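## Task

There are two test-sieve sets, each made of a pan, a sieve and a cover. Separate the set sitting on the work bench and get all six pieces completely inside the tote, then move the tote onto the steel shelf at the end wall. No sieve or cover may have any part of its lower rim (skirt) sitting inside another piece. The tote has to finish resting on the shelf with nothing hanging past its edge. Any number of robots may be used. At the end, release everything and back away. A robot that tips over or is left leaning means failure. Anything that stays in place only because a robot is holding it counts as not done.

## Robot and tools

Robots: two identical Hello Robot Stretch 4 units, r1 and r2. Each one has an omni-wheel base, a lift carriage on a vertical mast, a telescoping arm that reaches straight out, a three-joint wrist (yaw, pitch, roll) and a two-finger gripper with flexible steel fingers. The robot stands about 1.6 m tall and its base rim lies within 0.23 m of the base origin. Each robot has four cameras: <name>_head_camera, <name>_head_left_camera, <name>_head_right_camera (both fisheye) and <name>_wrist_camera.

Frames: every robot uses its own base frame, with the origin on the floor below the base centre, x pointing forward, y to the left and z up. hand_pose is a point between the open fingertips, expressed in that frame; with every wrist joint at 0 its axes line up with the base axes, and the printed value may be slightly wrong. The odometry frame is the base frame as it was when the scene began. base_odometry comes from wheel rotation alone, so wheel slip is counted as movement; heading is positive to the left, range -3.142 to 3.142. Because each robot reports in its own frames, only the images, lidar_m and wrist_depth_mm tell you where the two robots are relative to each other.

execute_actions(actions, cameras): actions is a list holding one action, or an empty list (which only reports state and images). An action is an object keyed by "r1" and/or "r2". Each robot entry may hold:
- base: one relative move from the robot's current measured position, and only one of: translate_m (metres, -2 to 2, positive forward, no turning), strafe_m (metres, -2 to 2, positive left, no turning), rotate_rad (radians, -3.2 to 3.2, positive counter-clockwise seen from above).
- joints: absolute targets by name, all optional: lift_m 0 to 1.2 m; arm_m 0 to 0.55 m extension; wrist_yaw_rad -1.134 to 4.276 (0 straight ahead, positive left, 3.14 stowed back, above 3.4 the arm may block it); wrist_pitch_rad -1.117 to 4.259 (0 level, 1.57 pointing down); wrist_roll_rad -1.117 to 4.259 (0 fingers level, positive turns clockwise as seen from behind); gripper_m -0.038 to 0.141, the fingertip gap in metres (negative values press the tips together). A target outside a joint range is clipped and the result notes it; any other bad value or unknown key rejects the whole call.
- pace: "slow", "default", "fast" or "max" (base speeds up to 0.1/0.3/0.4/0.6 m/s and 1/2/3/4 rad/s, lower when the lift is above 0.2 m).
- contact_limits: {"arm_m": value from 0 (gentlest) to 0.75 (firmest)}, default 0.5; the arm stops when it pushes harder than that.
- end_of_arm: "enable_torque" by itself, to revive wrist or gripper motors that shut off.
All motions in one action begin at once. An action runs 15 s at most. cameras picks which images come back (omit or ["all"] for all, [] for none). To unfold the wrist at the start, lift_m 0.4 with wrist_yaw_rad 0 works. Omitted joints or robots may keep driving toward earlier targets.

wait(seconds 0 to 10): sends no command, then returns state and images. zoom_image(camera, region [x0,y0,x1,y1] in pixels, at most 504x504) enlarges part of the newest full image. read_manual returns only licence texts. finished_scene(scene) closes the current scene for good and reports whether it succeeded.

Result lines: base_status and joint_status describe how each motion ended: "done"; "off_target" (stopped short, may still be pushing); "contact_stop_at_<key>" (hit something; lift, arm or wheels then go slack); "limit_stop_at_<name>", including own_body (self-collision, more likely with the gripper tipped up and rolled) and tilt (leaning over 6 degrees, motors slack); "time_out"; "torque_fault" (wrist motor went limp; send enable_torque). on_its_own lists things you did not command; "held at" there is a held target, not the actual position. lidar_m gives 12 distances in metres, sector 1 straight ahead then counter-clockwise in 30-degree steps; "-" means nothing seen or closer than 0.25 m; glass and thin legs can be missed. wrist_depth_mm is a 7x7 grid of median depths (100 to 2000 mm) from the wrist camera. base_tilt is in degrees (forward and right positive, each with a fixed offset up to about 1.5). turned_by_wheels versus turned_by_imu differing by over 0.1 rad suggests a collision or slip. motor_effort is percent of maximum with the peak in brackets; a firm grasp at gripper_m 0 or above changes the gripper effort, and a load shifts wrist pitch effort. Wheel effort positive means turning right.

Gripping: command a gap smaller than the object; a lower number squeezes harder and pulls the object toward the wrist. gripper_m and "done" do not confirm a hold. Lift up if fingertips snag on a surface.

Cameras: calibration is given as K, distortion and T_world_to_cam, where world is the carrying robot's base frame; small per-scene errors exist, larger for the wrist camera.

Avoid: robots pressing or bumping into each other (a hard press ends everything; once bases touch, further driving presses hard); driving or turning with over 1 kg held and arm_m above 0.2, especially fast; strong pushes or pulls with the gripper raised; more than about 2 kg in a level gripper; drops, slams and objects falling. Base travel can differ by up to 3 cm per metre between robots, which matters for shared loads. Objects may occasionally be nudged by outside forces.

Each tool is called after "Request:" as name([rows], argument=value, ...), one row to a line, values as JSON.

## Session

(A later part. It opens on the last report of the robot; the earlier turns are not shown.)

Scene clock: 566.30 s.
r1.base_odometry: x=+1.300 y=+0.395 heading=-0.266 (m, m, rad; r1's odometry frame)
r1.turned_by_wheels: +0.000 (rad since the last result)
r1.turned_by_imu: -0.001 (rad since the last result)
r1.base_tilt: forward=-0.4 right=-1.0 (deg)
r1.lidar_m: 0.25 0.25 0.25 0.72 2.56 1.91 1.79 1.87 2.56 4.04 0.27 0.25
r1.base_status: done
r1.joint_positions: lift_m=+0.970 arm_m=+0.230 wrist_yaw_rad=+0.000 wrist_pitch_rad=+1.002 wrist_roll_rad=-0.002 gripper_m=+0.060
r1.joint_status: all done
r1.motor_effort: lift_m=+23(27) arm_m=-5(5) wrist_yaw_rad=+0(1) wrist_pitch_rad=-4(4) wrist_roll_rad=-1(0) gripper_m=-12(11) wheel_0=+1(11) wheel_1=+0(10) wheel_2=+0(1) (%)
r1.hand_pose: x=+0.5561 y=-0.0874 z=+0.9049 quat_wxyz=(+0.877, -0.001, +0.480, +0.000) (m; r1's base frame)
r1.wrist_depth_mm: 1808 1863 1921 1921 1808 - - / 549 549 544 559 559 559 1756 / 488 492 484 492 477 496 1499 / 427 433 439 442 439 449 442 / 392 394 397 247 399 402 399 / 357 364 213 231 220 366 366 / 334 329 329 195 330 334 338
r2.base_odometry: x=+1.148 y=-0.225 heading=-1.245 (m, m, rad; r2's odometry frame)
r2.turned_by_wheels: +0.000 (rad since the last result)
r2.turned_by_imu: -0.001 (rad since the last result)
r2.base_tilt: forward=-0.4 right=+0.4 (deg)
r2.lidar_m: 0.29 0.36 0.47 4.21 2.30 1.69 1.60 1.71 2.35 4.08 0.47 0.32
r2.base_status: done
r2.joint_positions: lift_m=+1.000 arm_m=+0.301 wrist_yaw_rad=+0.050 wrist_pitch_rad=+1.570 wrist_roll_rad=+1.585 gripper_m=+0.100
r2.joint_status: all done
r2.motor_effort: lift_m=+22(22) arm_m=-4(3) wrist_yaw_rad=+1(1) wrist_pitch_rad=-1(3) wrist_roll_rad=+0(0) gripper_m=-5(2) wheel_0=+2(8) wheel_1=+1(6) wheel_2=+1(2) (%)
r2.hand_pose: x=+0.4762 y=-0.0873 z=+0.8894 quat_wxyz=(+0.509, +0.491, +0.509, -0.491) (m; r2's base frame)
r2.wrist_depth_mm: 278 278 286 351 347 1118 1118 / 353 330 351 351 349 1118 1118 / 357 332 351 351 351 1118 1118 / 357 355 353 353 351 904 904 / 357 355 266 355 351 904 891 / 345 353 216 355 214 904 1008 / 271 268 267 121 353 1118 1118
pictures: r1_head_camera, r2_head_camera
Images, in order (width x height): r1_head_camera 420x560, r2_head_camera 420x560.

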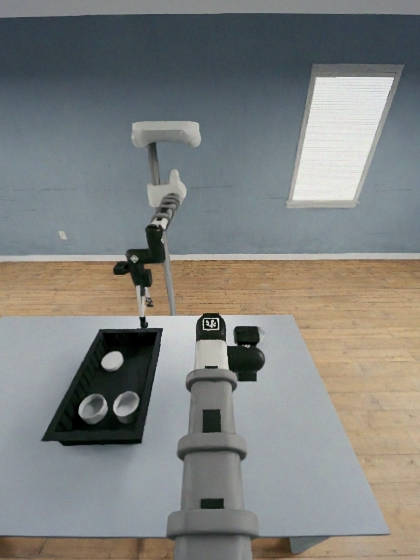

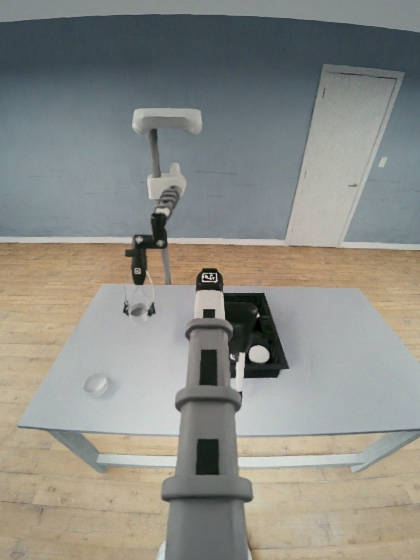

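Request:
execute_actions([
  {"r1": {"base": {"strafe_m": 0.43}, "pace": "fast"}, "r2": {"base": {"strafe_m": 0.49}, "pace": "fast"}},
], cameras=["r1_head_camera", "r1_wrist_camera", "r2_wrist_camera"])

Scene clock: 574.83 s.
r1.base_odometry: x=+1.414 y=+0.810 heading=-0.266 (m, m, rad; r1's odometry frame)
r1.turned_by_wheels: +0.000 (rad since the last result)
r1.turned_by_imu: +0.000 (rad since the last result)
r1.base_tilt: forward=-0.3 right=-1.0 (deg)
r1.lidar_m: 0.25 0.25 0.25 3.79 2.55 1.86 1.78 1.90 2.59 0.80 0.25 0.25
r1.base_status: done
r1.joint_positions: lift_m=+0.970 arm_m=+0.230 wrist_yaw_rad=+0.000 wrist_pitch_rad=+1.002 wrist_roll_rad=-0.002 gripper_m=+0.060
r1.joint_status: not commanded
r1.motor_effort: lift_m=+23(23) arm_m=-5(5) wrist_yaw_rad=+0(0) wrist_pitch_rad=-4(5) wrist_roll_rad=-2(1) gripper_m=-12(12) wheel_0=+0(12) wheel_1=+1(14) wheel_2=+0(7) (%)
r1.hand_pose: x=+0.5562 y=-0.0874 z=+0.9049 quat_wxyz=(+0.877, -0.001, +0.480, +0.000) (m; r1's base frame)
r1.wrist_depth_mm: 1863 1921 1921 1921 1921 1921 - / 549 549 549 544 559 559 1756 / 488 488 387 397 392 496 496 / 436 427 427 436 433 436 449 / 394 379 370 248 394 387 402 / 357 294 213 231 220 306 366 / 334 256 329 194 327 258 343
r2.base_odometry: x=+1.613 y=-0.068 heading=-1.245 (m, m, rad; r2's odometry frame)
r2.turned_by_wheels: +0.000 (rad since the last result)
r2.turned_by_imu: -0.002 (rad since the last result)
r2.base_tilt: forward=-0.5 right=+0.4 (deg)
r2.lidar_m: 0.32 0.33 3.86 3.70 2.35 1.72 1.62 1.67 2.33 1.41 0.51 0.36
r2.base_status: done
r2.joint_positions: lift_m=+1.000 arm_m=+0.301 wrist_yaw_rad=+0.050 wrist_pitch_rad=+1.570 wrist_roll_rad=+1.585 gripper_m=+0.100
r2.joint_status: not commanded
r2.motor_effort: lift_m=+21(21) arm_m=-4(4) wrist_yaw_rad=+2(2) wrist_pitch_rad=-2(0) wrist_roll_rad=+0(0) gripper_m=+0(1) wheel_0=+0(8) wheel_1=-1(8) wheel_2=+1(0) (%)
r2.hand_pose: x=+0.4762 y=-0.0873 z=+0.8894 quat_wxyz=(+0.509, +0.491, +0.509, -0.491) (m; r2's base frame)
r2.wrist_depth_mm: 355 353 353 351 347 1118 1118 / 357 355 353 351 349 1118 1118 / 357 357 353 351 349 1138 1138 / 359 357 355 353 351 891 904 / 359 357 353 351 351 904 904 / 362 359 217 353 213 904 1025 / 362 359 357 121 353 1118 1118
pictures: r1_head_camera, r1_wrist_camera, r2_wrist_camera
camera_calibration (this result's frames):
r1_wrist_camera: T_world_to_cam=[[0.0124169, -0.999884, 0.00883048, -0.102701], [-0.818579, -0.0152364, -0.574192, 1.03338], [0.57426, -0.0000987366, -0.818673, 0.648263], [0, 0, 0, 1]] pos_world=[0.474906, -0.08688, 1.12498]
r2_wrist_camera: T_world_to_cam=[[-0.998953, -0.0185484, -0.0418094, 0.522469], [-0.0182865, 0.999811, -0.0066389, 0.156716], [0.0419246, -0.0058674, -0.999104, 1.09182], [0, 0, 0, 1]] pos_world=[0.479014, -0.140589, 1.11373]
Images, in order (width x height): r1_head_camera 420x560, r1_wrist_camera 616x392, r2_wrist_camera 616x392.

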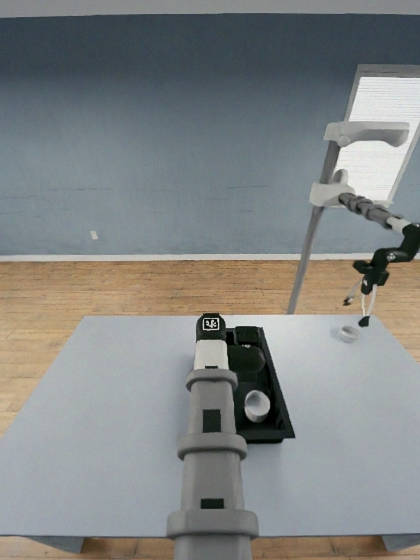

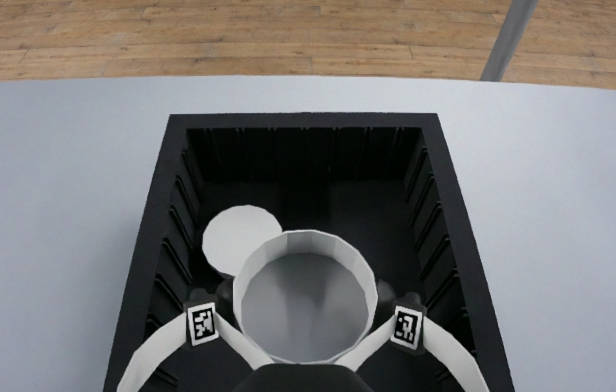

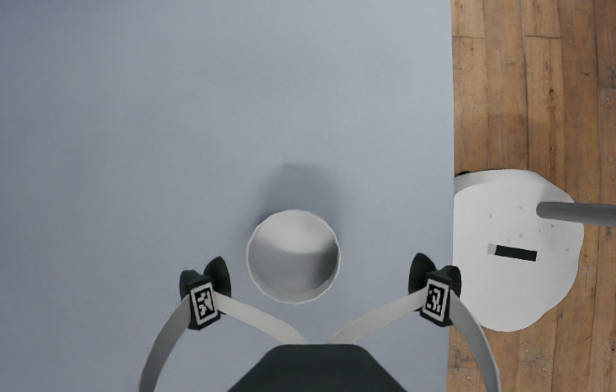

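Request:
execute_actions([
  {"r1": {"base": {"strafe_m": 0.015}, "joints": {"arm_m": 0.236, "lift_m": 0.86}}, "r2": {"joints": {"arm_m": 0.321, "lift_m": 0.901}}},
], cameras=["r1_head_camera", "r1_wrist_camera", "r2_wrist_camera", "r2_head_camera"])

Scene clock: 599.67 s.
r1.base_odometry: x=+1.417 y=+0.824 heading=-0.266 (m, m, rad; r1's odometry frame)
r1.turned_by_wheels: +0.000 (rad since the last result)
r1.turned_by_imu: -0.001 (rad since the last result)
r1.base_tilt: forward=-0.3 right=-1.0 (deg)
r1.lidar_m: 0.25 0.25 0.25 3.80 2.58 1.90 1.80 1.88 2.59 0.81 0.26 0.25
r1.base_status: done
r1.joint_positions: lift_m=+0.860 arm_m=+0.235 wrist_yaw_rad=+0.000 wrist_pitch_rad=+1.002 wrist_roll_rad=-0.002 gripper_m=+0.060
r1.joint_status: all done
r1.motor_effort: lift_m=+18(22) arm_m=+6(8) wrist_yaw_rad=+0(1) wrist_pitch_rad=-4(4) wrist_roll_rad=+0(0) gripper_m=-12(11) wheel_0=-2(10) wheel_1=+3(11) wheel_2=+0(4) (%)
r1.hand_pose: x=+0.5613 y=-0.0874 z=+0.7953 quat_wxyz=(+0.877, -0.001, +0.480, +0.000) (m; r1's base frame)
r1.wrist_depth_mm: 433 430 293 294 297 368 445 / 389 272 322 332 329 278 397 / 342 236 315 338 343 281 235 / 304 216 282 297 306 281 206 / 265 216 276 248 279 267 205 / 166 213 213 232 220 249 204 / 153 172 228 195 229 228 -
r2.base_odometry: x=+1.613 y=-0.068 heading=-1.245 (m, m, rad; r2's odometry frame)
r2.turned_by_wheels: +0.000 (rad since the last result)
r2.turned_by_imu: -0.001 (rad since the last result)
r2.base_tilt: forward=-0.5 right=+0.4 (deg)
r2.lidar_m: 0.32 0.33 3.86 3.72 2.34 1.68 1.62 1.69 2.33 1.40 0.48 0.35
r2.base_status: not commanded
r2.joint_positions: lift_m=+0.901 arm_m=+0.320 wrist_yaw_rad=+0.050 wrist_pitch_rad=+1.570 wrist_roll_rad=+1.585 gripper_m=+0.100
r2.joint_status: all done
r2.motor_effort: lift_m=+13(20) arm_m=+4(5) wrist_yaw_rad=+1(2) wrist_pitch_rad=-2(2) wrist_roll_rad=+0(1) gripper_m=+1(1) wheel_0=+0(0) wheel_1=+0(0) wheel_2=+1(1) (%)
r2.hand_pose: x=+0.4957 y=-0.0873 z=+0.7911 quat_wxyz=(+0.509, +0.491, +0.509, -0.491) (m; r2's base frame)
r2.wrist_depth_mm: 256 254 253 251 250 248 991 / 257 255 253 252 250 249 1008 / 257 255 254 252 251 249 1008 / 257 256 255 253 252 251 788 / 258 257 255 252 252 251 809 / 259 257 217 252 213 251 798 / 260 259 257 121 253 251 1008
pictures: r1_head_camera, r1_wrist_camera, r2_head_camera, r2_wrist_camera
camera_calibration (this result's frames):
r1_wrist_camera: T_world_to_cam=[[0.0124728, -0.999883, 0.00883106, -0.101819], [-0.818557, -0.0152825, -0.574222, 0.974617], [0.57429, -0.0000665531, -0.818652, 0.555543], [0, 0, 0, 1]] pos_world=[0.480006, -0.0868758, 1.01534]
r2_wrist_camera: T_world_to_cam=[[-0.998952, -0.0185489, -0.0418471, 0.537842], [-0.0182868, 0.999811, -0.0066377, 0.156418], [0.0419623, -0.00586549, -0.999102, 0.992743], [0, 0, 0, 1]] pos_world=[0.498481, -0.140589, 1.0154]
Images, in order (width x height): r1_head_camera 420x560, r1_wrist_camera 616x392, r2_head_camera 420x560, r2_wrist_camera 616x392.

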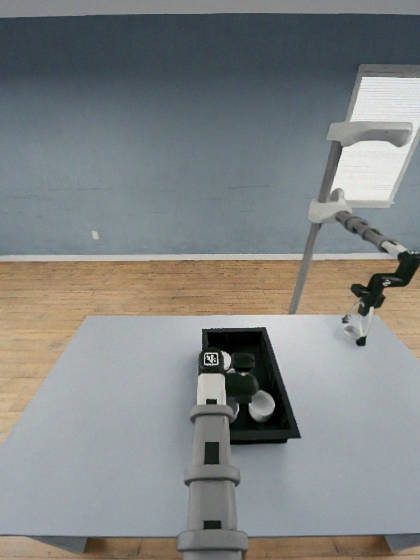

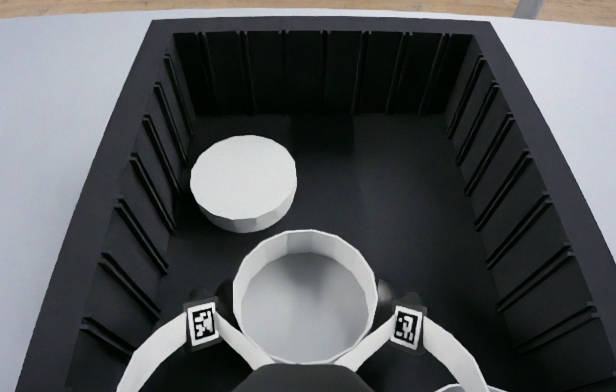

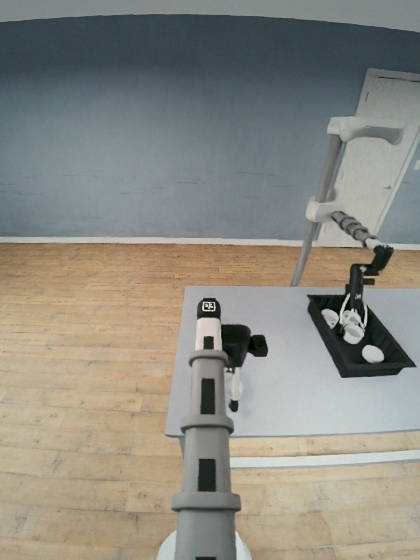

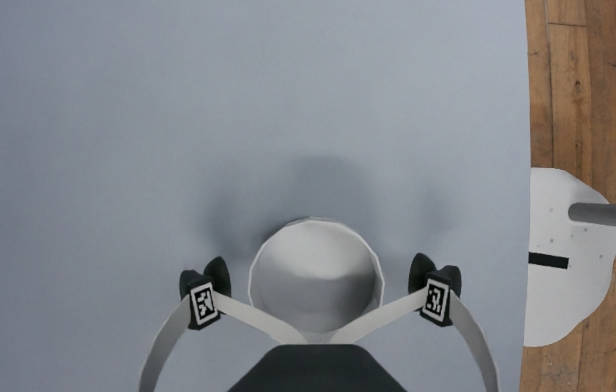

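Request:
execute_actions([
  {"r1": {"joints": {"lift_m": 0.855}}, "r2": {"joints": {"lift_m": 0.898, "gripper_m": 0.055}}},
], cameras=["r1_head_camera", "r1_wrist_camera", "r2_wrist_camera"])

Request:
zoom_image(camera="r1_head_camera", region=[320, 280, 400, 360])

Scene clock: 610.80 s.
r1.base_odometry: x=+1.417 y=+0.824 heading=-0.266 (m, m, rad; r1's odometry frame)
r1.turned_by_wheels: +0.000 (rad since the last result)
r1.turned_by_imu: -0.001 (rad since the last result)
r1.base_tilt: forward=-0.4 right=-1.0 (deg)
r1.lidar_m: 0.25 0.25 0.27 3.81 2.54 1.88 1.76 1.88 2.60 0.79 0.27 0.25
r1.base_status: not commanded
r1.joint_positions: lift_m=+0.855 arm_m=+0.235 wrist_yaw_rad=+0.000 wrist_pitch_rad=+1.001 wrist_roll_rad=-0.002 gripper_m=+0.060
r1.joint_status: all done
r1.motor_effort: lift_m=+18(20) arm_m=+5(6) wrist_yaw_rad=-1(0) wrist_pitch_rad=+0(4) wrist_roll_rad=+0(1) gripper_m=-9(12) wheel_0=-2(2) wheel_1=+3(3) wheel_2=+0(0) (%)
r1.hand_pose: x=+0.5615 y=-0.0874 z=+0.7906 quat_wxyz=(+0.877, -0.001, +0.480, +0.000) (m; r1's base frame)
r1.wrist_depth_mm: 430 424 293 294 294 298 445 / 379 271 322 327 332 277 392 / 336 229 314 330 338 278 226 / 300 217 278 294 301 282 205 / 182 216 271 246 273 263 206 / 161 212 212 231 221 246 204 / 150 172 224 195 226 226 -
r2.base_odometry: x=+1.613 y=-0.068 heading=-1.245 (m, m, rad; r2's odometry frame)
r2.turned_by_wheels: +0.000 (rad since the last result)
r2.turned_by_imu: -0.001 (rad since the last result)
r2.base_tilt: forward=-0.5 right=+0.4 (deg)
r2.lidar_m: 0.32 0.34 3.87 3.72 2.36 1.67 1.62 1.67 2.34 1.40 0.49 0.35
r2.base_status: not commanded
r2.joint_positions: lift_m=+0.898 arm_m=+0.320 wrist_yaw_rad=+0.050 wrist_pitch_rad=+1.570 wrist_roll_rad=+1.585 gripper_m=+0.055
r2.joint_status: all done
r2.motor_effort: lift_m=+13(15) arm_m=+4(4) wrist_yaw_rad=+1(1) wrist_pitch_rad=+0(1) wrist_roll_rad=+0(0) gripper_m=-13(10) wheel_0=+0(1) wheel_1=+0(1) wheel_2=+1(1) (%)
r2.hand_pose: x=+0.4958 y=-0.0873 z=+0.7880 quat_wxyz=(+0.509, +0.491, +0.509, -0.491) (m; r2's base frame)
r2.wrist_depth_mm: 252 252 250 249 246 245 991 / 254 251 251 249 247 245 991 / 254 253 251 249 248 246 1008 / 255 252 252 250 248 247 798 / 255 254 252 247 249 248 798 / 255 255 194 248 209 248 798 / 257 256 254 120 250 248 1008
pictures: r1_head_camera, r1_wrist_camera, r2_wrist_camera
camera_calibration (this result's frames):
r1_wrist_camera: T_world_to_cam=[[0.0124641, -0.999883, 0.00884381, -0.101786], [-0.81797, -0.0152827, -0.575058, 0.972424], [0.575126, -0.0000663958, -0.818065, 0.550577], [0, 0, 0, 1]] pos_world=[0.480031, -0.0868758, 1.01051]
r2_wrist_camera: T_world_to_cam=[[-0.998941, -0.0185482, -0.0421145, 0.537999], [-0.0182849, 0.999811, -0.00662924, 0.156388], [0.0422295, -0.00585215, -0.999091, 0.989586], [0, 0, 0, 1]] pos_world=[0.498499, -0.140588, 1.01238]
Images, in order (width x height): r1_head_camera 420x560, r1_wrist_camera 616x392, r2_wrist_camera 616x392.

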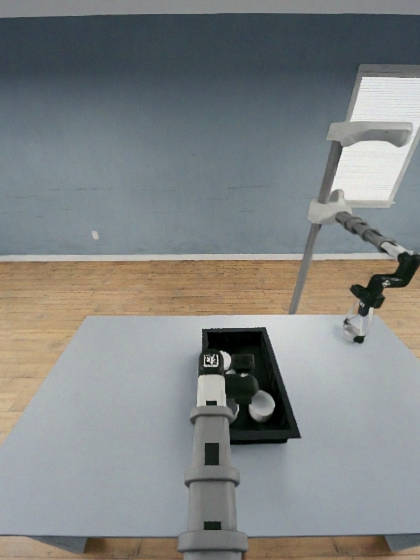

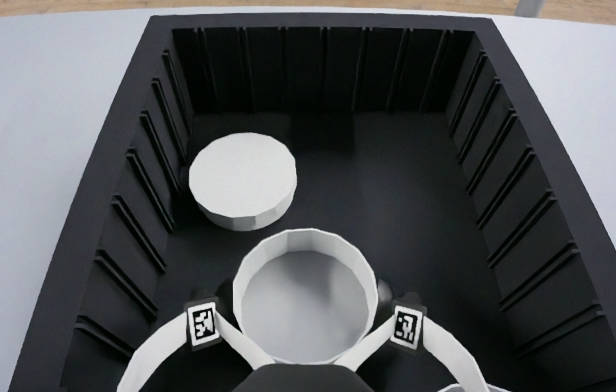

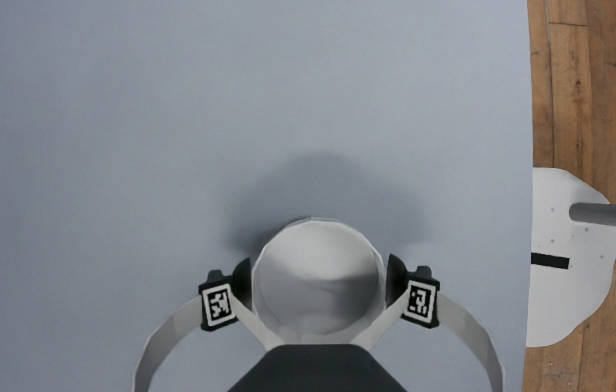

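Region (320, 280, 400, 360) of r1_head_camera's 420x560 image, scaled by 6.300, with more detail than that image has.

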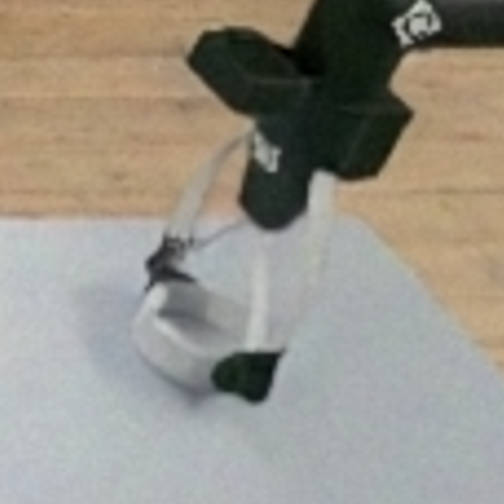

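Request:
execute_actions([
  {"r1": {"joints": {"lift_m": 0.858, "gripper_m": 0.09}}, "r2": {"joints": {"lift_m": 1.0}}},
], cameras=["r1_wrist_camera", "r2_wrist_camera"])

Scene clock: 693.10 s.
r1.base_odometry: x=+1.417 y=+0.824 heading=-0.266 (m, m, rad; r1's odometry frame)
r1.turned_by_wheels: +0.000 (rad since the last result)
r1.turned_by_imu: -0.001 (rad since the last result)
r1.base_tilt: forward=-0.4 right=-1.0 (deg)
r1.lidar_m: 0.25 0.25 0.28 3.81 2.56 1.88 1.79 1.86 2.59 0.81 0.28 0.25
r1.base_status: not commanded
r1.joint_positions: lift_m=+0.858 arm_m=+0.235 wrist_yaw_rad=+0.000 wrist_pitch_rad=+1.001 wrist_roll_rad=-0.002 gripper_m=+0.090
r1.joint_status: all done
r1.motor_effort: lift_m=+23(24) arm_m=+6(6) wrist_yaw_rad=-1(1) wrist_pitch_rad=+0(2) wrist_roll_rad=+0(1) gripper_m=-2(11) wheel_0=-2(2) wheel_1=+3(3) wheel_2=+0(0) (%)
r1.hand_pose: x=+0.5616 y=-0.0874 z=+0.7931 quat_wxyz=(+0.877, -0.001, +0.480, +0.000) (m; r1's base frame)
r1.wrist_depth_mm: 433 430 293 296 296 364 449 / 384 270 319 330 334 278 397 / 338 236 315 340 338 281 233 / 303 218 281 297 303 281 205 / 262 216 272 247 277 266 205 / 162 212 216 234 216 247 204 / 151 180 229 144 227 227 -
r2.base_odometry: x=+1.613 y=-0.068 heading=-1.245 (m, m, rad; r2's odometry frame)
r2.turned_by_wheels: +0.000 (rad since the last result)
r2.turned_by_imu: -0.001 (rad since the last result)
r2.base_tilt: forward=-0.5 right=+0.4 (deg)
r2.lidar_m: 0.30 0.35 3.87 3.72 2.35 1.70 1.60 1.68 2.34 1.38 0.51 0.34
r2.base_status: not commanded
r2.joint_positions: lift_m=+1.000 arm_m=+0.320 wrist_yaw_rad=+0.050 wrist_pitch_rad=+1.570 wrist_roll_rad=+1.585 gripper_m=+0.055
r2.joint_status: all done
r2.motor_effort: lift_m=+21(24) arm_m=+4(4) wrist_yaw_rad=+2(1) wrist_pitch_rad=+0(1) wrist_roll_rad=+0(0) gripper_m=-16(15) wheel_0=+1(0) wheel_1=-1(0) wheel_2=+1(1) (%)
r2.hand_pose: x=+0.4958 y=-0.0873 z=+0.8894 quat_wxyz=(+0.509, +0.491, +0.509, -0.491) (m; r2's base frame)
r2.wrist_depth_mm: 357 355 353 349 347 1118 1118 / 357 355 353 351 349 1118 1098 / 357 357 353 353 349 1118 1098 / 359 355 355 353 349 891 891 / 359 357 355 249 349 904 891 / 362 359 193 248 210 904 1025 / 359 359 357 119 353 353 1118
pictures: r1_wrist_camera, r2_wrist_camera
camera_calibration (this result's frames):
r1_wrist_camera: T_world_to_cam=[[0.0124637, -0.999883, 0.00884432, -0.101808], [-0.817948, -0.0152827, -0.575089, 0.973917], [0.575157, -0.0000664787, -0.818043, 0.552631], [0, 0, 0, 1]] pos_world=[0.480033, -0.0868758, 1.01307]
r2_wrist_camera: T_world_to_cam=[[-0.998941, -0.0185481, -0.0421142, 0.542269], [-0.0182848, 0.999811, -0.00662924, 0.15706], [0.0422292, -0.00585217, -0.999091, 1.09082], [0, 0, 0, 1]] pos_world=[0.498501, -0.140588, 1.11371]
Images, in order (width x height): r1_wrist_camera 616x392, r2_wrist_camera 616x392.

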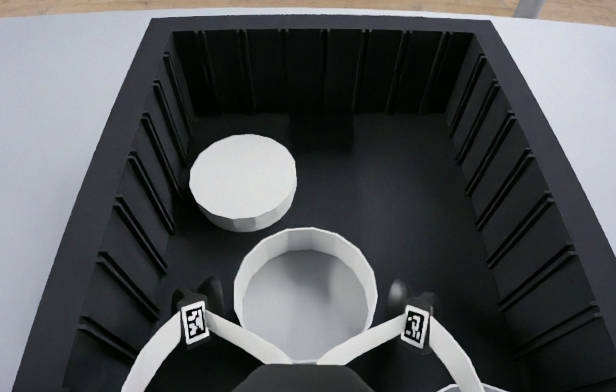

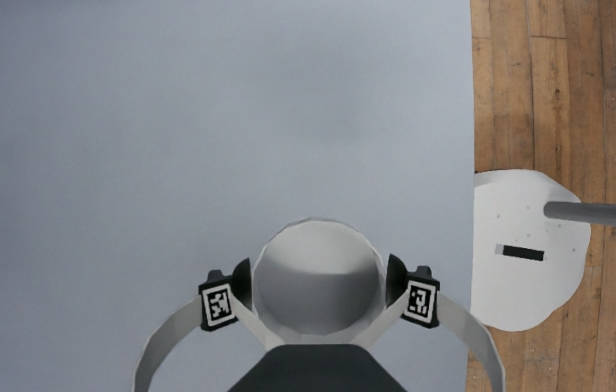

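Request:
execute_actions([
  {"r1": {"joints": {"lift_m": 0.98}, "pace": "fast"}, "r2": {"base": {"strafe_m": -0.492}, "joints": {"lift_m": 1.02}, "pace": "fast"}},
], cameras=["r2_wrist_camera", "r1_head_left_camera"])

Request:
execute_actions([
  {"r1": {"base": {"translate_m": -0.2}, "joints": {"arm_m": 0.0}, "pace": "fast"}, "r2": {"joints": {"arm_m": 0.465}}},
], cameras=["r2_wrist_camera", "r1_head_camera", "r1_wrist_camera"])

Scene clock: 713.03 s.
r1.base_odometry: x=+1.417 y=+0.824 heading=-0.266 (m, m, rad; r1's odometry frame)
r1.turned_by_wheels: +0.000 (rad since the last result)
r1.turned_by_imu: -0.001 (rad since the last result)
r1.base_tilt: forward=-0.4 right=-1.0 (deg)
r1.lidar_m: 0.25 0.25 0.25 3.80 2.55 1.88 1.78 1.88 2.58 0.79 0.27 0.25
r1.base_status: not commanded
r1.joint_positions: lift_m=+0.980 arm_m=+0.235 wrist_yaw_rad=+0.000 wrist_pitch_rad=+1.001 wrist_roll_rad=-0.002 gripper_m=+0.090
r1.joint_status: all done
r1.motor_effort: lift_m=+23(23) arm_m=+6(6) wrist_yaw_rad=-1(1) wrist_pitch_rad=-1(0) wrist_roll_rad=+1(1) gripper_m=-1(1) wheel_0=-2(2) wheel_1=+3(3) wheel_2=+0(0) (%)
r1.hand_pose: x=+0.5615 y=-0.0874 z=+0.9151 quat_wxyz=(+0.877, -0.001, +0.480, +0.000) (m; r1's base frame)
r1.wrist_depth_mm: 1863 - - 1983 399 - - / 1756 1661 1708 1098 544 1756 1756 / 496 504 394 404 397 500 496 / 452 449 421 442 433 445 459 / 407 399 387 399 410 355 415 / 370 366 216 368 220 327 377 / 343 334 338 144 342 268 349
r2.base_odometry: x=+1.146 y=-0.225 heading=-1.245 (m, m, rad; r2's odometry frame)
r2.turned_by_wheels: +0.000 (rad since the last result)
r2.turned_by_imu: -0.002 (rad since the last result)
r2.base_tilt: forward=-0.4 right=+0.4 (deg)
r2.lidar_m: 0.32 0.35 0.49 4.21 2.33 1.68 1.62 1.68 2.37 4.08 0.47 0.32
r2.base_status: done
r2.joint_positions: lift_m=+1.020 arm_m=+0.320 wrist_yaw_rad=+0.050 wrist_pitch_rad=+1.570 wrist_roll_rad=+1.585 gripper_m=+0.055
r2.joint_status: all done
r2.motor_effort: lift_m=+21(25) arm_m=+4(4) wrist_yaw_rad=+2(1) wrist_pitch_rad=-1(0) wrist_roll_rad=+0(0) gripper_m=-2(12) wheel_0=-1(9) wheel_1=+0(6) wheel_2=+0(1) (%)
r2.hand_pose: x=+0.4958 y=-0.0873 z=+0.9095 quat_wxyz=(+0.509, +0.491, +0.509, -0.491) (m; r2's base frame)
r2.wrist_depth_mm: 286 286 283 370 366 1138 1118 / 375 359 353 368 370 1118 1138 / 359 351 370 370 370 1138 1138 / 359 375 373 373 370 917 904 / 379 375 373 373 370 917 917 / 355 362 200 375 192 931 1025 / 291 290 287 120 375 1138 1138
pictures: r1_head_left_camera, r2_wrist_camera
camera_calibration (this result's frames):
r2_wrist_camera: T_world_to_cam=[[-0.998937, -0.0185889, -0.0421751, 0.543202], [-0.0183254, 0.99981, -0.00662732, 0.157211], [0.0422903, -0.0058474, -0.999088, 1.11085], [0, 0, 0, 1]] pos_world=[0.498528, -0.140588, 1.13379]
Images, in order (width x height): r1_head_left_camera 420x672, r2_wrist_camera 616x392.

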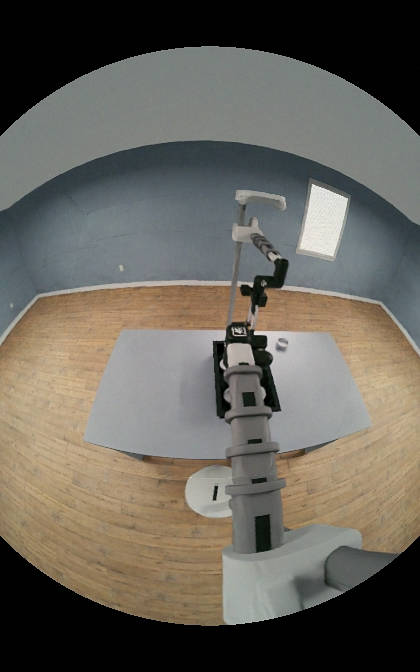

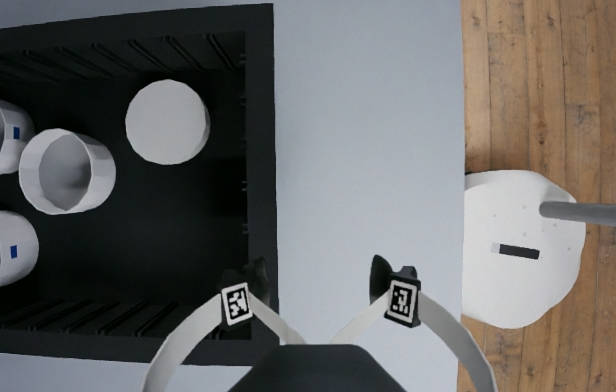

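Scene clock: 714.93 s.
r1.base_odometry: x=+1.225 y=+0.877 heading=-0.266 (m, m, rad; r1's odometry frame)
r1.turned_by_wheels: +0.000 (rad since the last result)
r1.turned_by_imu: -0.001 (rad since the last result)
r1.base_tilt: forward=-0.4 right=-1.0 (deg)
r1.lidar_m: 0.35 0.39 0.55 3.85 2.26 1.68 1.58 1.64 2.32 4.48 0.56 0.42
r1.base_status: done
r1.joint_positions: lift_m=+0.980 arm_m=+0.002 wrist_yaw_rad=+0.000 wrist_pitch_rad=+1.001 wrist_roll_rad=-0.002 gripper_m=+0.090
r1.joint_status: all done
r1.motor_effort: lift_m=+23(23) arm_m=-5(5) wrist_yaw_rad=-1(2) wrist_pitch_rad=-2(2) wrist_roll_rad=+0(0) gripper_m=-4(2) wheel_0=+1(8) wheel_1=-3(6) wheel_2=+0(6) (%)
r1.hand_pose: x=+0.3280 y=-0.0874 z=+0.9151 quat_wxyz=(+0.877, -0.001, +0.480, +0.000) (m; r1's base frame)
r1.wrist_depth_mm: 640 640 615 621 621 661 676 / 574 569 521 539 492 580 591 / 504 500 484 466 488 512 517 / 455 455 459 452 459 459 462 / 407 404 410 415 413 413 415 / 1078 1078 216 1098 220 1098 1098 / 1008 1025 1042 144 1025 1060 1042
r2.base_odometry: x=+1.146 y=-0.225 heading=-1.245 (m, m, rad; r2's odometry frame)
r2.turned_by_wheels: +0.000 (rad since the last result)
r2.turned_by_imu: -0.001 (rad since the last result)
r2.base_tilt: forward=-0.5 right=+0.4 (deg)
r2.lidar_m: 0.32 0.33 0.48 4.20 2.32 1.69 1.59 1.71 2.36 4.07 0.47 0.32
r2.base_status: not commanded
r2.joint_positions: lift_m=+1.020 arm_m=+0.464 wrist_yaw_rad=+0.050 wrist_pitch_rad=+1.570 wrist_roll_rad=+1.585 gripper_m=+0.055
r2.joint_status: all done
r2.motor_effort: lift_m=+21(21) arm_m=+4(4) wrist_yaw_rad=+1(2) wrist_pitch_rad=-1(0) wrist_roll_rad=-1(0) gripper_m=-5(2) wheel_0=-1(1) wheel_1=+1(0) wheel_2=+0(0) (%)
r2.hand_pose: x=+0.6398 y=-0.0873 z=+0.9095 quat_wxyz=(+0.509, +0.491, +0.509, -0.491) (m; r2's base frame)
r2.wrist_depth_mm: 287 286 283 285 282 366 364 / 351 355 370 345 366 366 366 / 355 355 355 347 368 364 366 / 377 375 355 370 368 370 364 / 351 351 370 373 368 366 366 / 343 349 199 373 192 368 368 / 293 290 287 120 285 370 370
pictures: r1_head_camera, r1_wrist_camera, r2_wrist_camera
camera_calibration (this result's frames):
r1_wrist_camera: T_world_to_cam=[[0.0123887, -0.999884, 0.00884008, -0.0999596], [-0.81819, -0.0152189, -0.574747, 0.852748], [0.574815, -0.000112485, -0.818283, 0.787087], [0, 0, 0, 1]] pos_world=[0.246519, -0.0868816, 1.13506]
r2_wrist_camera: T_world_to_cam=[[-0.998938, -0.0186332, -0.0421492, 0.686999], [-0.0183698, 0.999809, -0.00662813, 0.159878], [0.0422647, -0.00584682, -0.999089, 1.10478], [0, 0, 0, 1]] pos_world=[0.642513, -0.140587, 1.13379]
Images, in order (width x height): r1_head_camera 420x560, r1_wrist_camera 616x392, r2_wrist_camera 616x392.

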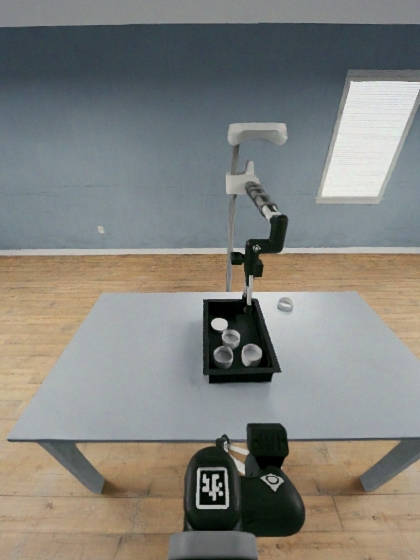

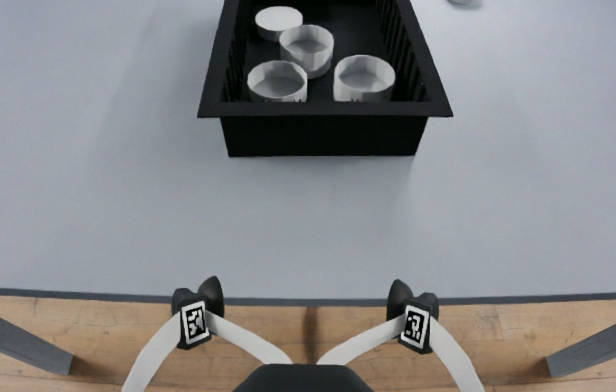

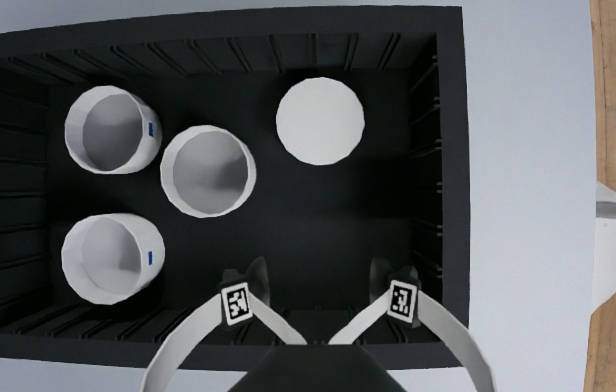

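Request:
zoom_image(camera="r1_head_camera", region=[190, 280, 320, 390])

Request:
zoom_image(camera="r1_wrist_camera", region=[190, 0, 500, 170])

Region (190, 280, 320, 390) of r1_head_camera's 420x560 image, scaled by 3.877, with more detail than that image has; it fills the top 426 rows of this view, and the rest is white.

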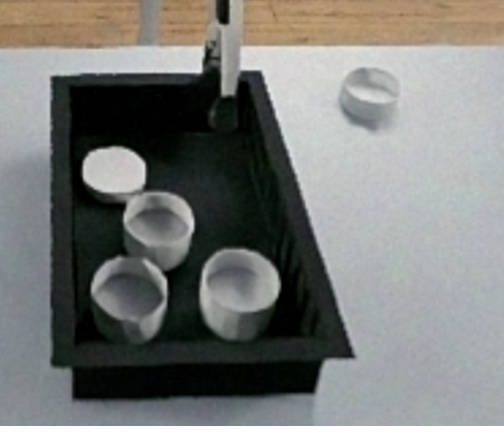

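Region (190, 0, 500, 170) of r1_wrist_camera's 616x392 image, scaled by 1.626; it fills the top 276 rows of this view, and the rest is white.

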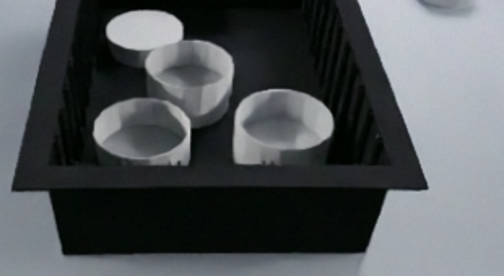

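Request:
execute_actions([
  {"r1": {"joints": {"wrist_pitch_rad": 0.1, "wrist_yaw_rad": 1.4, "lift_m": 1.15}, "pace": "fast"}, "r2": {"base": {"strafe_m": 0.24}, "joints": {"arm_m": 0.311, "gripper_m": 0.1}, "pace": "fast"}},
], cameras=["r2_wrist_camera", "r1_wrist_camera"])

Scene clock: 786.23 s.
r1.base_odometry: x=+1.225 y=+0.877 heading=-0.266 (m, m, rad; r1's odometry frame)
r1.turned_by_wheels: +0.000 (rad since the last result)
r1.turned_by_imu: -0.001 (rad since the last result)
r1.base_tilt: forward=-0.4 right=-1.0 (deg)
r1.lidar_m: 0.37 0.36 0.56 3.83 2.26 1.65 1.59 1.65 2.28 4.47 0.57 0.38
r1.base_status: not commanded
r1.joint_positions: lift_m=+1.150 arm_m=+0.002 wrist_yaw_rad=+1.400 wrist_pitch_rad=+0.102 wrist_roll_rad=-0.002 gripper_m=+0.090
r1.joint_status: all done
r1.motor_effort: lift_m=+23(26) arm_m=-5(5) wrist_yaw_rad=+1(5) wrist_pitch_rad=-5(7) wrist_roll_rad=-1(1) gripper_m=-3(2) wheel_0=+0(1) wheel_1=-3(3) wheel_2=+0(0) (%)
r1.hand_pose: x=+0.3075 y=+0.2679 z=+1.2986 quat_wxyz=(+0.764, -0.034, +0.039, +0.643) (m; r1's base frame)
r1.wrist_depth_mm: - - - - - - - / - - - - - - - / - - - - - - - / - - - - - - - / - - - - - - - / - - 216 - 220 - - / - - - 143 - - -
r2.base_odometry: x=+1.374 y=-0.149 heading=-1.245 (m, m, rad; r2's odometry frame)
r2.turned_by_wheels: +0.000 (rad since the last result)
r2.turned_by_imu: -0.001 (rad since the last result)
r2.base_tilt: forward=-0.4 right=+0.4 (deg)
r2.lidar_m: 0.32 0.34 0.50 3.96 2.31 1.69 1.61 1.70 2.31 4.32 0.46 0.35
r2.base_status: done
r2.joint_positions: lift_m=+1.020 arm_m=+0.312 wrist_yaw_rad=+0.050 wrist_pitch_rad=+1.570 wrist_roll_rad=+1.585 gripper_m=+0.100
r2.joint_status: all done
r2.motor_effort: lift_m=+20(20) arm_m=-4(4) wrist_yaw_rad=+1(1) wrist_pitch_rad=-2(1) wrist_roll_rad=+0(0) gripper_m=-3(3) wheel_0=+1(8) wheel_1=+1(7) wheel_2=+1(2) (%)
r2.hand_pose: x=+0.4872 y=-0.0873 z=+0.9095 quat_wxyz=(+0.509, +0.491, +0.509, -0.491) (m; r2's base frame)
r2.wrist_depth_mm: 289 286 283 370 368 1138 1138 / 379 377 373 373 368 1138 1118 / 379 377 375 373 370 1138 1138 / 382 379 375 373 370 917 917 / 382 377 377 373 370 917 917 / 384 379 217 375 214 917 1138 / 384 382 377 121 373 1160 1138
pictures: r1_wrist_camera, r2_wrist_camera
camera_calibration (this result's frames):
r1_wrist_camera: T_world_to_cam=[[0.9854, -0.169565, 0.0153089, -0.277802], [0.00498464, -0.0611462, -0.998116, 1.37077], [0.170181, 0.98362, -0.0594082, -0.0118566], [0, 0, 0, 1]] pos_world=[0.268932, 0.0483743, 1.37174]
r2_wrist_camera: T_world_to_cam=[[-0.998952, -0.0185334, -0.0418384, 0.534323], [-0.0182713, 0.999811, -0.00663796, 0.157042], [0.0419535, -0.00586656, -0.999102, 1.11139], [0, 0, 0, 1]] pos_world=[0.490006, -0.140589, 1.13379]
Images, in order (width x height): r1_wrist_camera 616x392, r2_wrist_camera 616x392.

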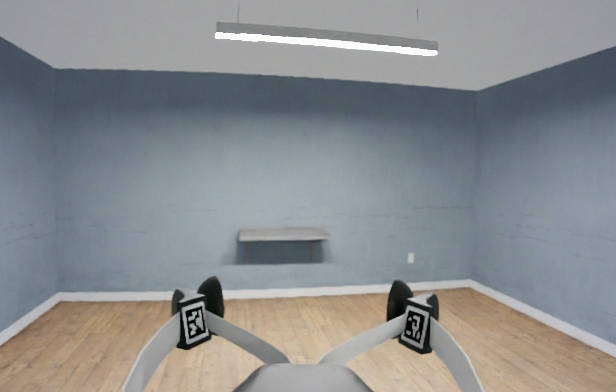

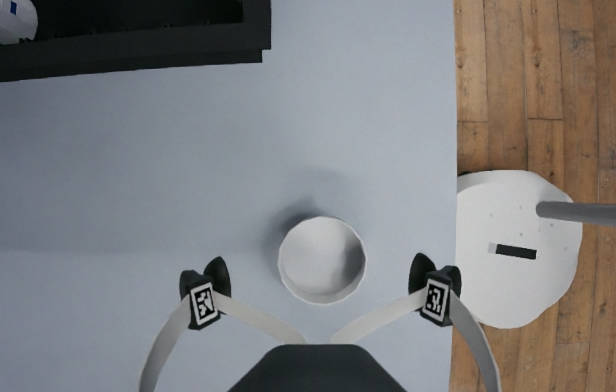

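Request:
zoom_image(camera="r1_wrist_camera", region=[220, 210, 350, 310])

Region (220, 210, 350, 310) of r1_wrist_camera's 616x392 image, scaled by 3.877; it fills the top 388 rows of this view, and the rest is white.

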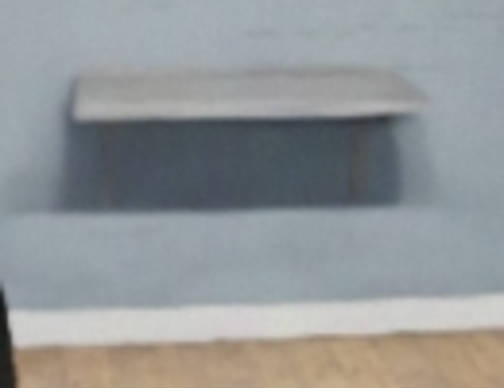

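Request:
execute_actions([
  {"r1": {"joints": {"wrist_pitch_rad": 0.0, "wrist_yaw_rad": 0.7, "wrist_roll_rad": 1.57, "lift_m": 0.72, "gripper_m": 0.045}, "base": {"strafe_m": -0.22}, "pace": "fast"}, "r2": {"joints": {"arm_m": 0.309, "lift_m": 0.899, "gripper_m": 0.092}}},
], cameras=["r2_wrist_camera", "r1_wrist_camera", "r1_head_camera"])

Scene clock: 835.10 s.
r1.base_odometry: x=+1.167 y=+0.665 heading=-0.267 (m, m, rad; r1's odometry frame)
r1.turned_by_wheels: +0.000 (rad since the last result)
r1.turned_by_imu: -0.002 (rad since the last result)
r1.base_tilt: forward=-0.4 right=-1.0 (deg)
r1.lidar_m: 0.37 0.39 0.52 4.06 2.25 1.66 1.58 1.67 2.28 4.25 0.55 0.38
r1.base_status: done
r1.joint_positions: lift_m=+0.720 arm_m=+0.002 wrist_yaw_rad=+0.700 wrist_pitch_rad=+0.002 wrist_roll_rad=+1.570 gripper_m=+0.045
r1.joint_status: all done
r1.motor_effort: lift_m=+19(23) arm_m=-5(5) wrist_yaw_rad=-1(8) wrist_pitch_rad=-5(7) wrist_roll_rad=+1(4) gripper_m=-5(4) wheel_0=+0(11) wheel_1=-1(8) wheel_2=+0(3) (%)
r1.hand_pose: x=+0.4493 y=+0.1190 z=+0.8977 quat_wxyz=(+0.665, +0.664, +0.243, +0.242) (m; r1's base frame)
r1.wrist_depth_mm: - - - - 271 257 - / - - - - 273 264 204 / - - - - 298 282 204 / - - - - 332 281 205 / - - - - 366 278 203 / - - 210 - 382 276 202 / - - - 145 413 252 -
r2.base_odometry: x=+1.374 y=-0.149 heading=-1.245 (m, m, rad; r2's odometry frame)
r2.turned_by_wheels: +0.000 (rad since the last result)
r2.turned_by_imu: -0.001 (rad since the last result)
r2.base_tilt: forward=-0.5 right=+0.4 (deg)
r2.lidar_m: 0.34 0.35 0.48 3.95 2.30 1.69 1.59 1.68 2.35 4.33 0.49 0.35
r2.base_status: not commanded
r2.joint_positions: lift_m=+0.899 arm_m=+0.310 wrist_yaw_rad=+0.050 wrist_pitch_rad=+1.570 wrist_roll_rad=+1.585 gripper_m=+0.092
r2.joint_status: all done
r2.motor_effort: lift_m=+13(22) arm_m=-4(5) wrist_yaw_rad=+2(1) wrist_pitch_rad=-2(1) wrist_roll_rad=+0(0) gripper_m=+2(3) wheel_0=+1(1) wheel_1=+1(1) wheel_2=+1(1) (%)
r2.hand_pose: x=+0.4852 y=-0.0873 z=+0.7891 quat_wxyz=(+0.509, +0.491, +0.509, -0.491) (m; r2's base frame)
r2.wrist_depth_mm: 254 253 251 249 248 246 1008 / 255 253 252 249 249 247 1008 / 255 255 252 251 248 248 1008 / 256 254 253 251 250 249 798 / 257 255 253 250 250 249 798 / 257 256 202 251 213 250 798 / 258 256 254 120 251 250 1008
pictures: r1_head_camera, r1_wrist_camera, r2_wrist_camera
camera_calibration (this result's frames):
r1_wrist_camera: T_world_to_cam=[[0.00702348, -0.0131097, -0.999889, 0.895658], [-0.610828, 0.791627, -0.0146698, 0.253223], [0.791732, 0.610864, -0.0024478, -0.199468], [0, 0, 0, 1]] pos_world=[0.306311, -0.0668689, 0.898786]
r2_wrist_camera: T_world_to_cam=[[-0.998952, -0.0185334, -0.041847, 0.527309], [-0.0182713, 0.999811, -0.00663769, 0.156206], [0.0419621, -0.00586614, -0.999102, 0.991191], [0, 0, 0, 1]] pos_world=[0.488018, -0.140589, 1.0134]
Images, in order (width x height): r1_head_camera 420x560, r1_wrist_camera 616x392, r2_wrist_camera 616x392.

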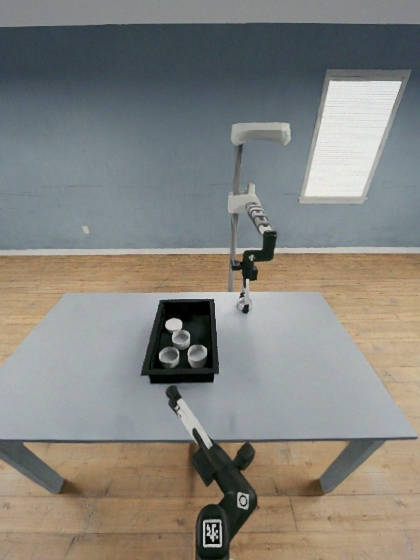

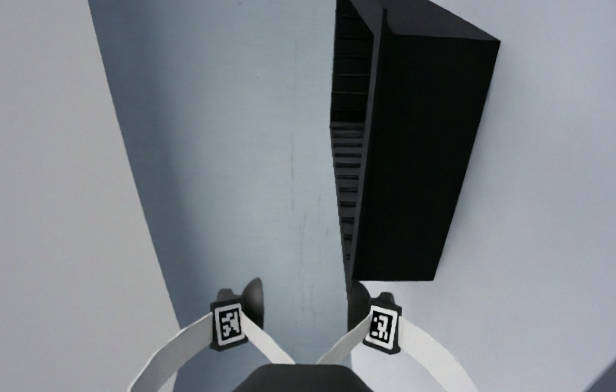

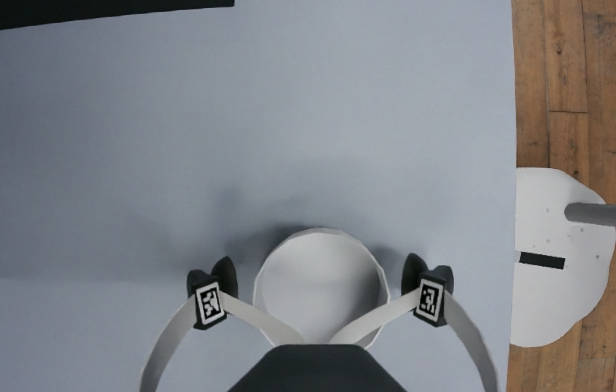

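Request:
execute_actions([
  {"r1": {"joints": {"lift_m": 0.675, "arm_m": 0.04}}, "r2": {"joints": {"gripper_m": 0.06}}},
], cameras=["r1_wrist_camera"])

Request:
execute_actions([
  {"r2": {"joints": {"gripper_m": 0.036, "lift_m": 0.893}}},
], cameras=["r2_wrist_camera", "r1_head_camera"])

Request:
zoom_image(camera="r1_head_camera", region=[210, 260, 280, 330])

Scene clock: 846.93 s.
r1.base_odometry: x=+1.167 y=+0.665 heading=-0.267 (m, m, rad; r1's odometry frame)
r1.turned_by_wheels: +0.000 (rad since the last result)
r1.turned_by_imu: -0.001 (rad since the last result)
r1.base_tilt: forward=-0.4 right=-1.0 (deg)
r1.lidar_m: 0.38 0.39 0.55 4.06 2.28 1.64 1.59 1.68 2.31 4.27 0.52 0.39
r1.base_status: not commanded
r1.joint_positions: lift_m=+0.675 arm_m=+0.039 wrist_yaw_rad=+0.700 wrist_pitch_rad=+0.002 wrist_roll_rad=+1.570 gripper_m=+0.045
r1.joint_status: all done
r1.motor_effort: lift_m=+18(20) arm_m=+6(6) wrist_yaw_rad=-1(1) wrist_pitch_rad=-4(4) wrist_roll_rad=+1(2) gripper_m=-5(4) wheel_0=+0(0) wheel_1=-1(1) wheel_2=+0(0) (%)
r1.hand_pose: x=+0.4869 y=+0.1190 z=+0.8528 quat_wxyz=(+0.665, +0.664, +0.243, +0.242) (m; r1's base frame)
r1.wrist_depth_mm: - - - 304 255 185 - / - - - 244 236 187 - / - - - 268 257 188 144 / - - - 297 283 187 139 / - - - 332 309 186 - / - - 210 - 255 184 - / - - - 145 277 167 -
r2.base_odometry: x=+1.374 y=-0.149 heading=-1.245 (m, m, rad; r2's odometry frame)
r2.turned_by_wheels: +0.000 (rad since the last result)
r2.turned_by_imu: -0.001 (rad since the last result)
r2.base_tilt: forward=-0.4 right=+0.4 (deg)
r2.lidar_m: 0.30 0.34 0.49 3.97 2.31 1.71 1.62 1.67 2.33 4.36 0.47 0.38
r2.base_status: not commanded
r2.joint_positions: lift_m=+0.899 arm_m=+0.310 wrist_yaw_rad=+0.050 wrist_pitch_rad=+1.570 wrist_roll_rad=+1.585 gripper_m=+0.060
r2.joint_status: all done
r2.motor_effort: lift_m=+13(13) arm_m=-4(4) wrist_yaw_rad=+2(1) wrist_pitch_rad=+0(1) wrist_roll_rad=+0(0) gripper_m=-5(11) wheel_0=+1(1) wheel_1=+1(1) wheel_2=+1(1) (%)
r2.hand_pose: x=+0.4852 y=-0.0873 z=+0.7891 quat_wxyz=(+0.509, +0.491, +0.509, -0.491) (m; r2's base frame)
r2.wrist_depth_mm: 254 252 252 248 248 246 1008 / 255 253 251 250 249 248 1025 / 255 253 252 251 249 248 1008 / 256 254 253 251 250 249 798 / 257 254 254 250 251 249 798 / 257 256 197 250 223 249 798 / 257 256 255 122 252 250 1025
pictures: r1_wrist_camera
camera_calibration (this result's frames):
r1_wrist_camera: T_world_to_cam=[[0.00705277, -0.0130778, -0.99989, 0.85042], [-0.610808, 0.791643, -0.0146624, 0.275481], [0.791748, 0.610844, -0.00240472, -0.229336], [0, 0, 0, 1]] pos_world=[0.343844, -0.0668723, 0.853814]
Images, in order (width x height): r1_wrist_camera 616x392.

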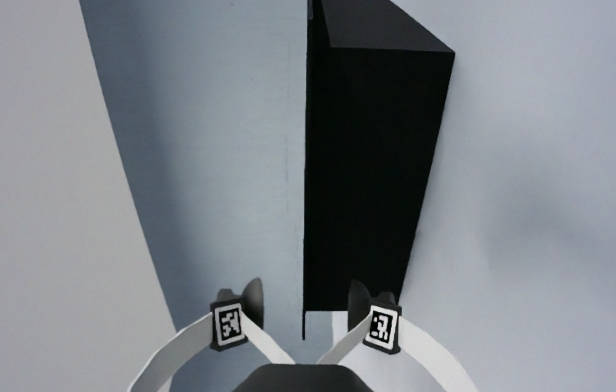

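Scene clock: 847.93 s.
r1.base_odometry: x=+1.167 y=+0.665 heading=-0.267 (m, m, rad; r1's odometry frame)
r1.turned_by_wheels: +0.000 (rad since the last result)
r1.turned_by_imu: +0.000 (rad since the last result)
r1.base_tilt: forward=-0.4 right=-1.0 (deg)
r1.lidar_m: 0.39 0.40 0.54 4.04 2.26 1.68 1.56 1.66 2.31 4.27 0.55 0.41
r1.base_status: not commanded
r1.joint_positions: lift_m=+0.675 arm_m=+0.039 wrist_yaw_rad=+0.700 wrist_pitch_rad=+0.002 wrist_roll_rad=+1.570 gripper_m=+0.045
r1.joint_status: not commanded
r1.motor_effort: lift_m=+18(18) arm_m=+6(6) wrist_yaw_rad=-1(2) wrist_pitch_rad=-4(4) wrist_roll_rad=+1(2) gripper_m=-4(5) wheel_0=+0(0) wheel_1=-1(1) wheel_2=+0(0) (%)
r1.hand_pose: x=+0.4869 y=+0.1190 z=+0.8528 quat_wxyz=(+0.665, +0.664, +0.243, +0.242) (m; r1's base frame)
r1.wrist_depth_mm: - - - 301 257 185 - / - - - 245 235 187 - / - - - 267 257 188 144 / - - - 294 285 187 140 / - - - 329 307 186 - / - - 210 - 255 183 - / - - - 145 277 167 -
r2.base_odometry: x=+1.374 y=-0.149 heading=-1.245 (m, m, rad; r2's odometry frame)
r2.turned_by_wheels: +0.000 (rad since the last result)
r2.turned_by_imu: +0.000 (rad since the last result)
r2.base_tilt: forward=-0.5 right=+0.3 (deg)
r2.lidar_m: 0.30 0.33 0.48 3.98 2.33 1.71 1.60 1.71 2.34 4.33 0.50 0.36
r2.base_status: not commanded
r2.joint_positions: lift_m=+0.893 arm_m=+0.310 wrist_yaw_rad=+0.050 wrist_pitch_rad=+1.570 wrist_roll_rad=+1.585 gripper_m=+0.036
r2.joint_status: all done
r2.motor_effort: lift_m=+13(17) arm_m=-4(4) wrist_yaw_rad=+2(1) wrist_pitch_rad=-1(5) wrist_roll_rad=+0(1) gripper_m=-21(16) wheel_0=+1(1) wheel_1=+1(1) wheel_2=+1(1) (%)
r2.hand_pose: x=+0.4851 y=-0.0873 z=+0.7831 quat_wxyz=(+0.509, +0.491, +0.509, -0.491) (m; r2's base frame)
r2.wrist_depth_mm: 247 246 245 243 242 240 1008 / 249 247 245 244 243 241 991 / 249 247 245 245 242 241 1008 / 250 248 247 245 243 243 788 / 250 249 247 240 244 243 788 / 252 249 189 241 211 242 788 / 252 250 248 120 245 245 1008
pictures: r1_head_camera, r2_wrist_camera
camera_calibration (this result's frames):
r2_wrist_camera: T_world_to_cam=[[-0.998963, -0.018534, -0.0415752, 0.526723], [-0.0182732, 0.999811, -0.0066463, 0.156175], [0.0416905, -0.0058797, -0.999113, 0.985335], [0, 0, 0, 1]] pos_world=[0.487952, -0.14059, 1.0074]
Images, in order (width x height): r1_head_camera 420x560, r2_wrist_camera 616x392.

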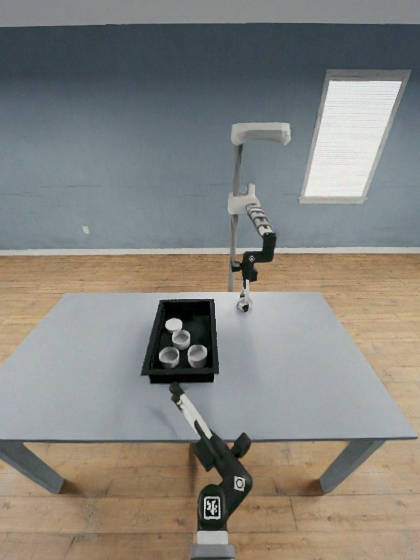

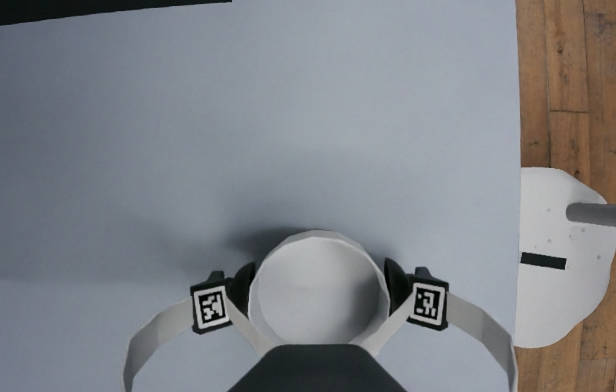

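Region (210, 260, 280, 330) of r1_head_camera's 420x560 image, scaled by 7.200, with more detail than that image has.

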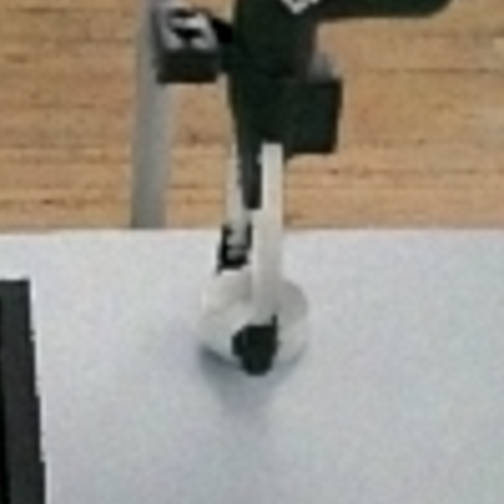

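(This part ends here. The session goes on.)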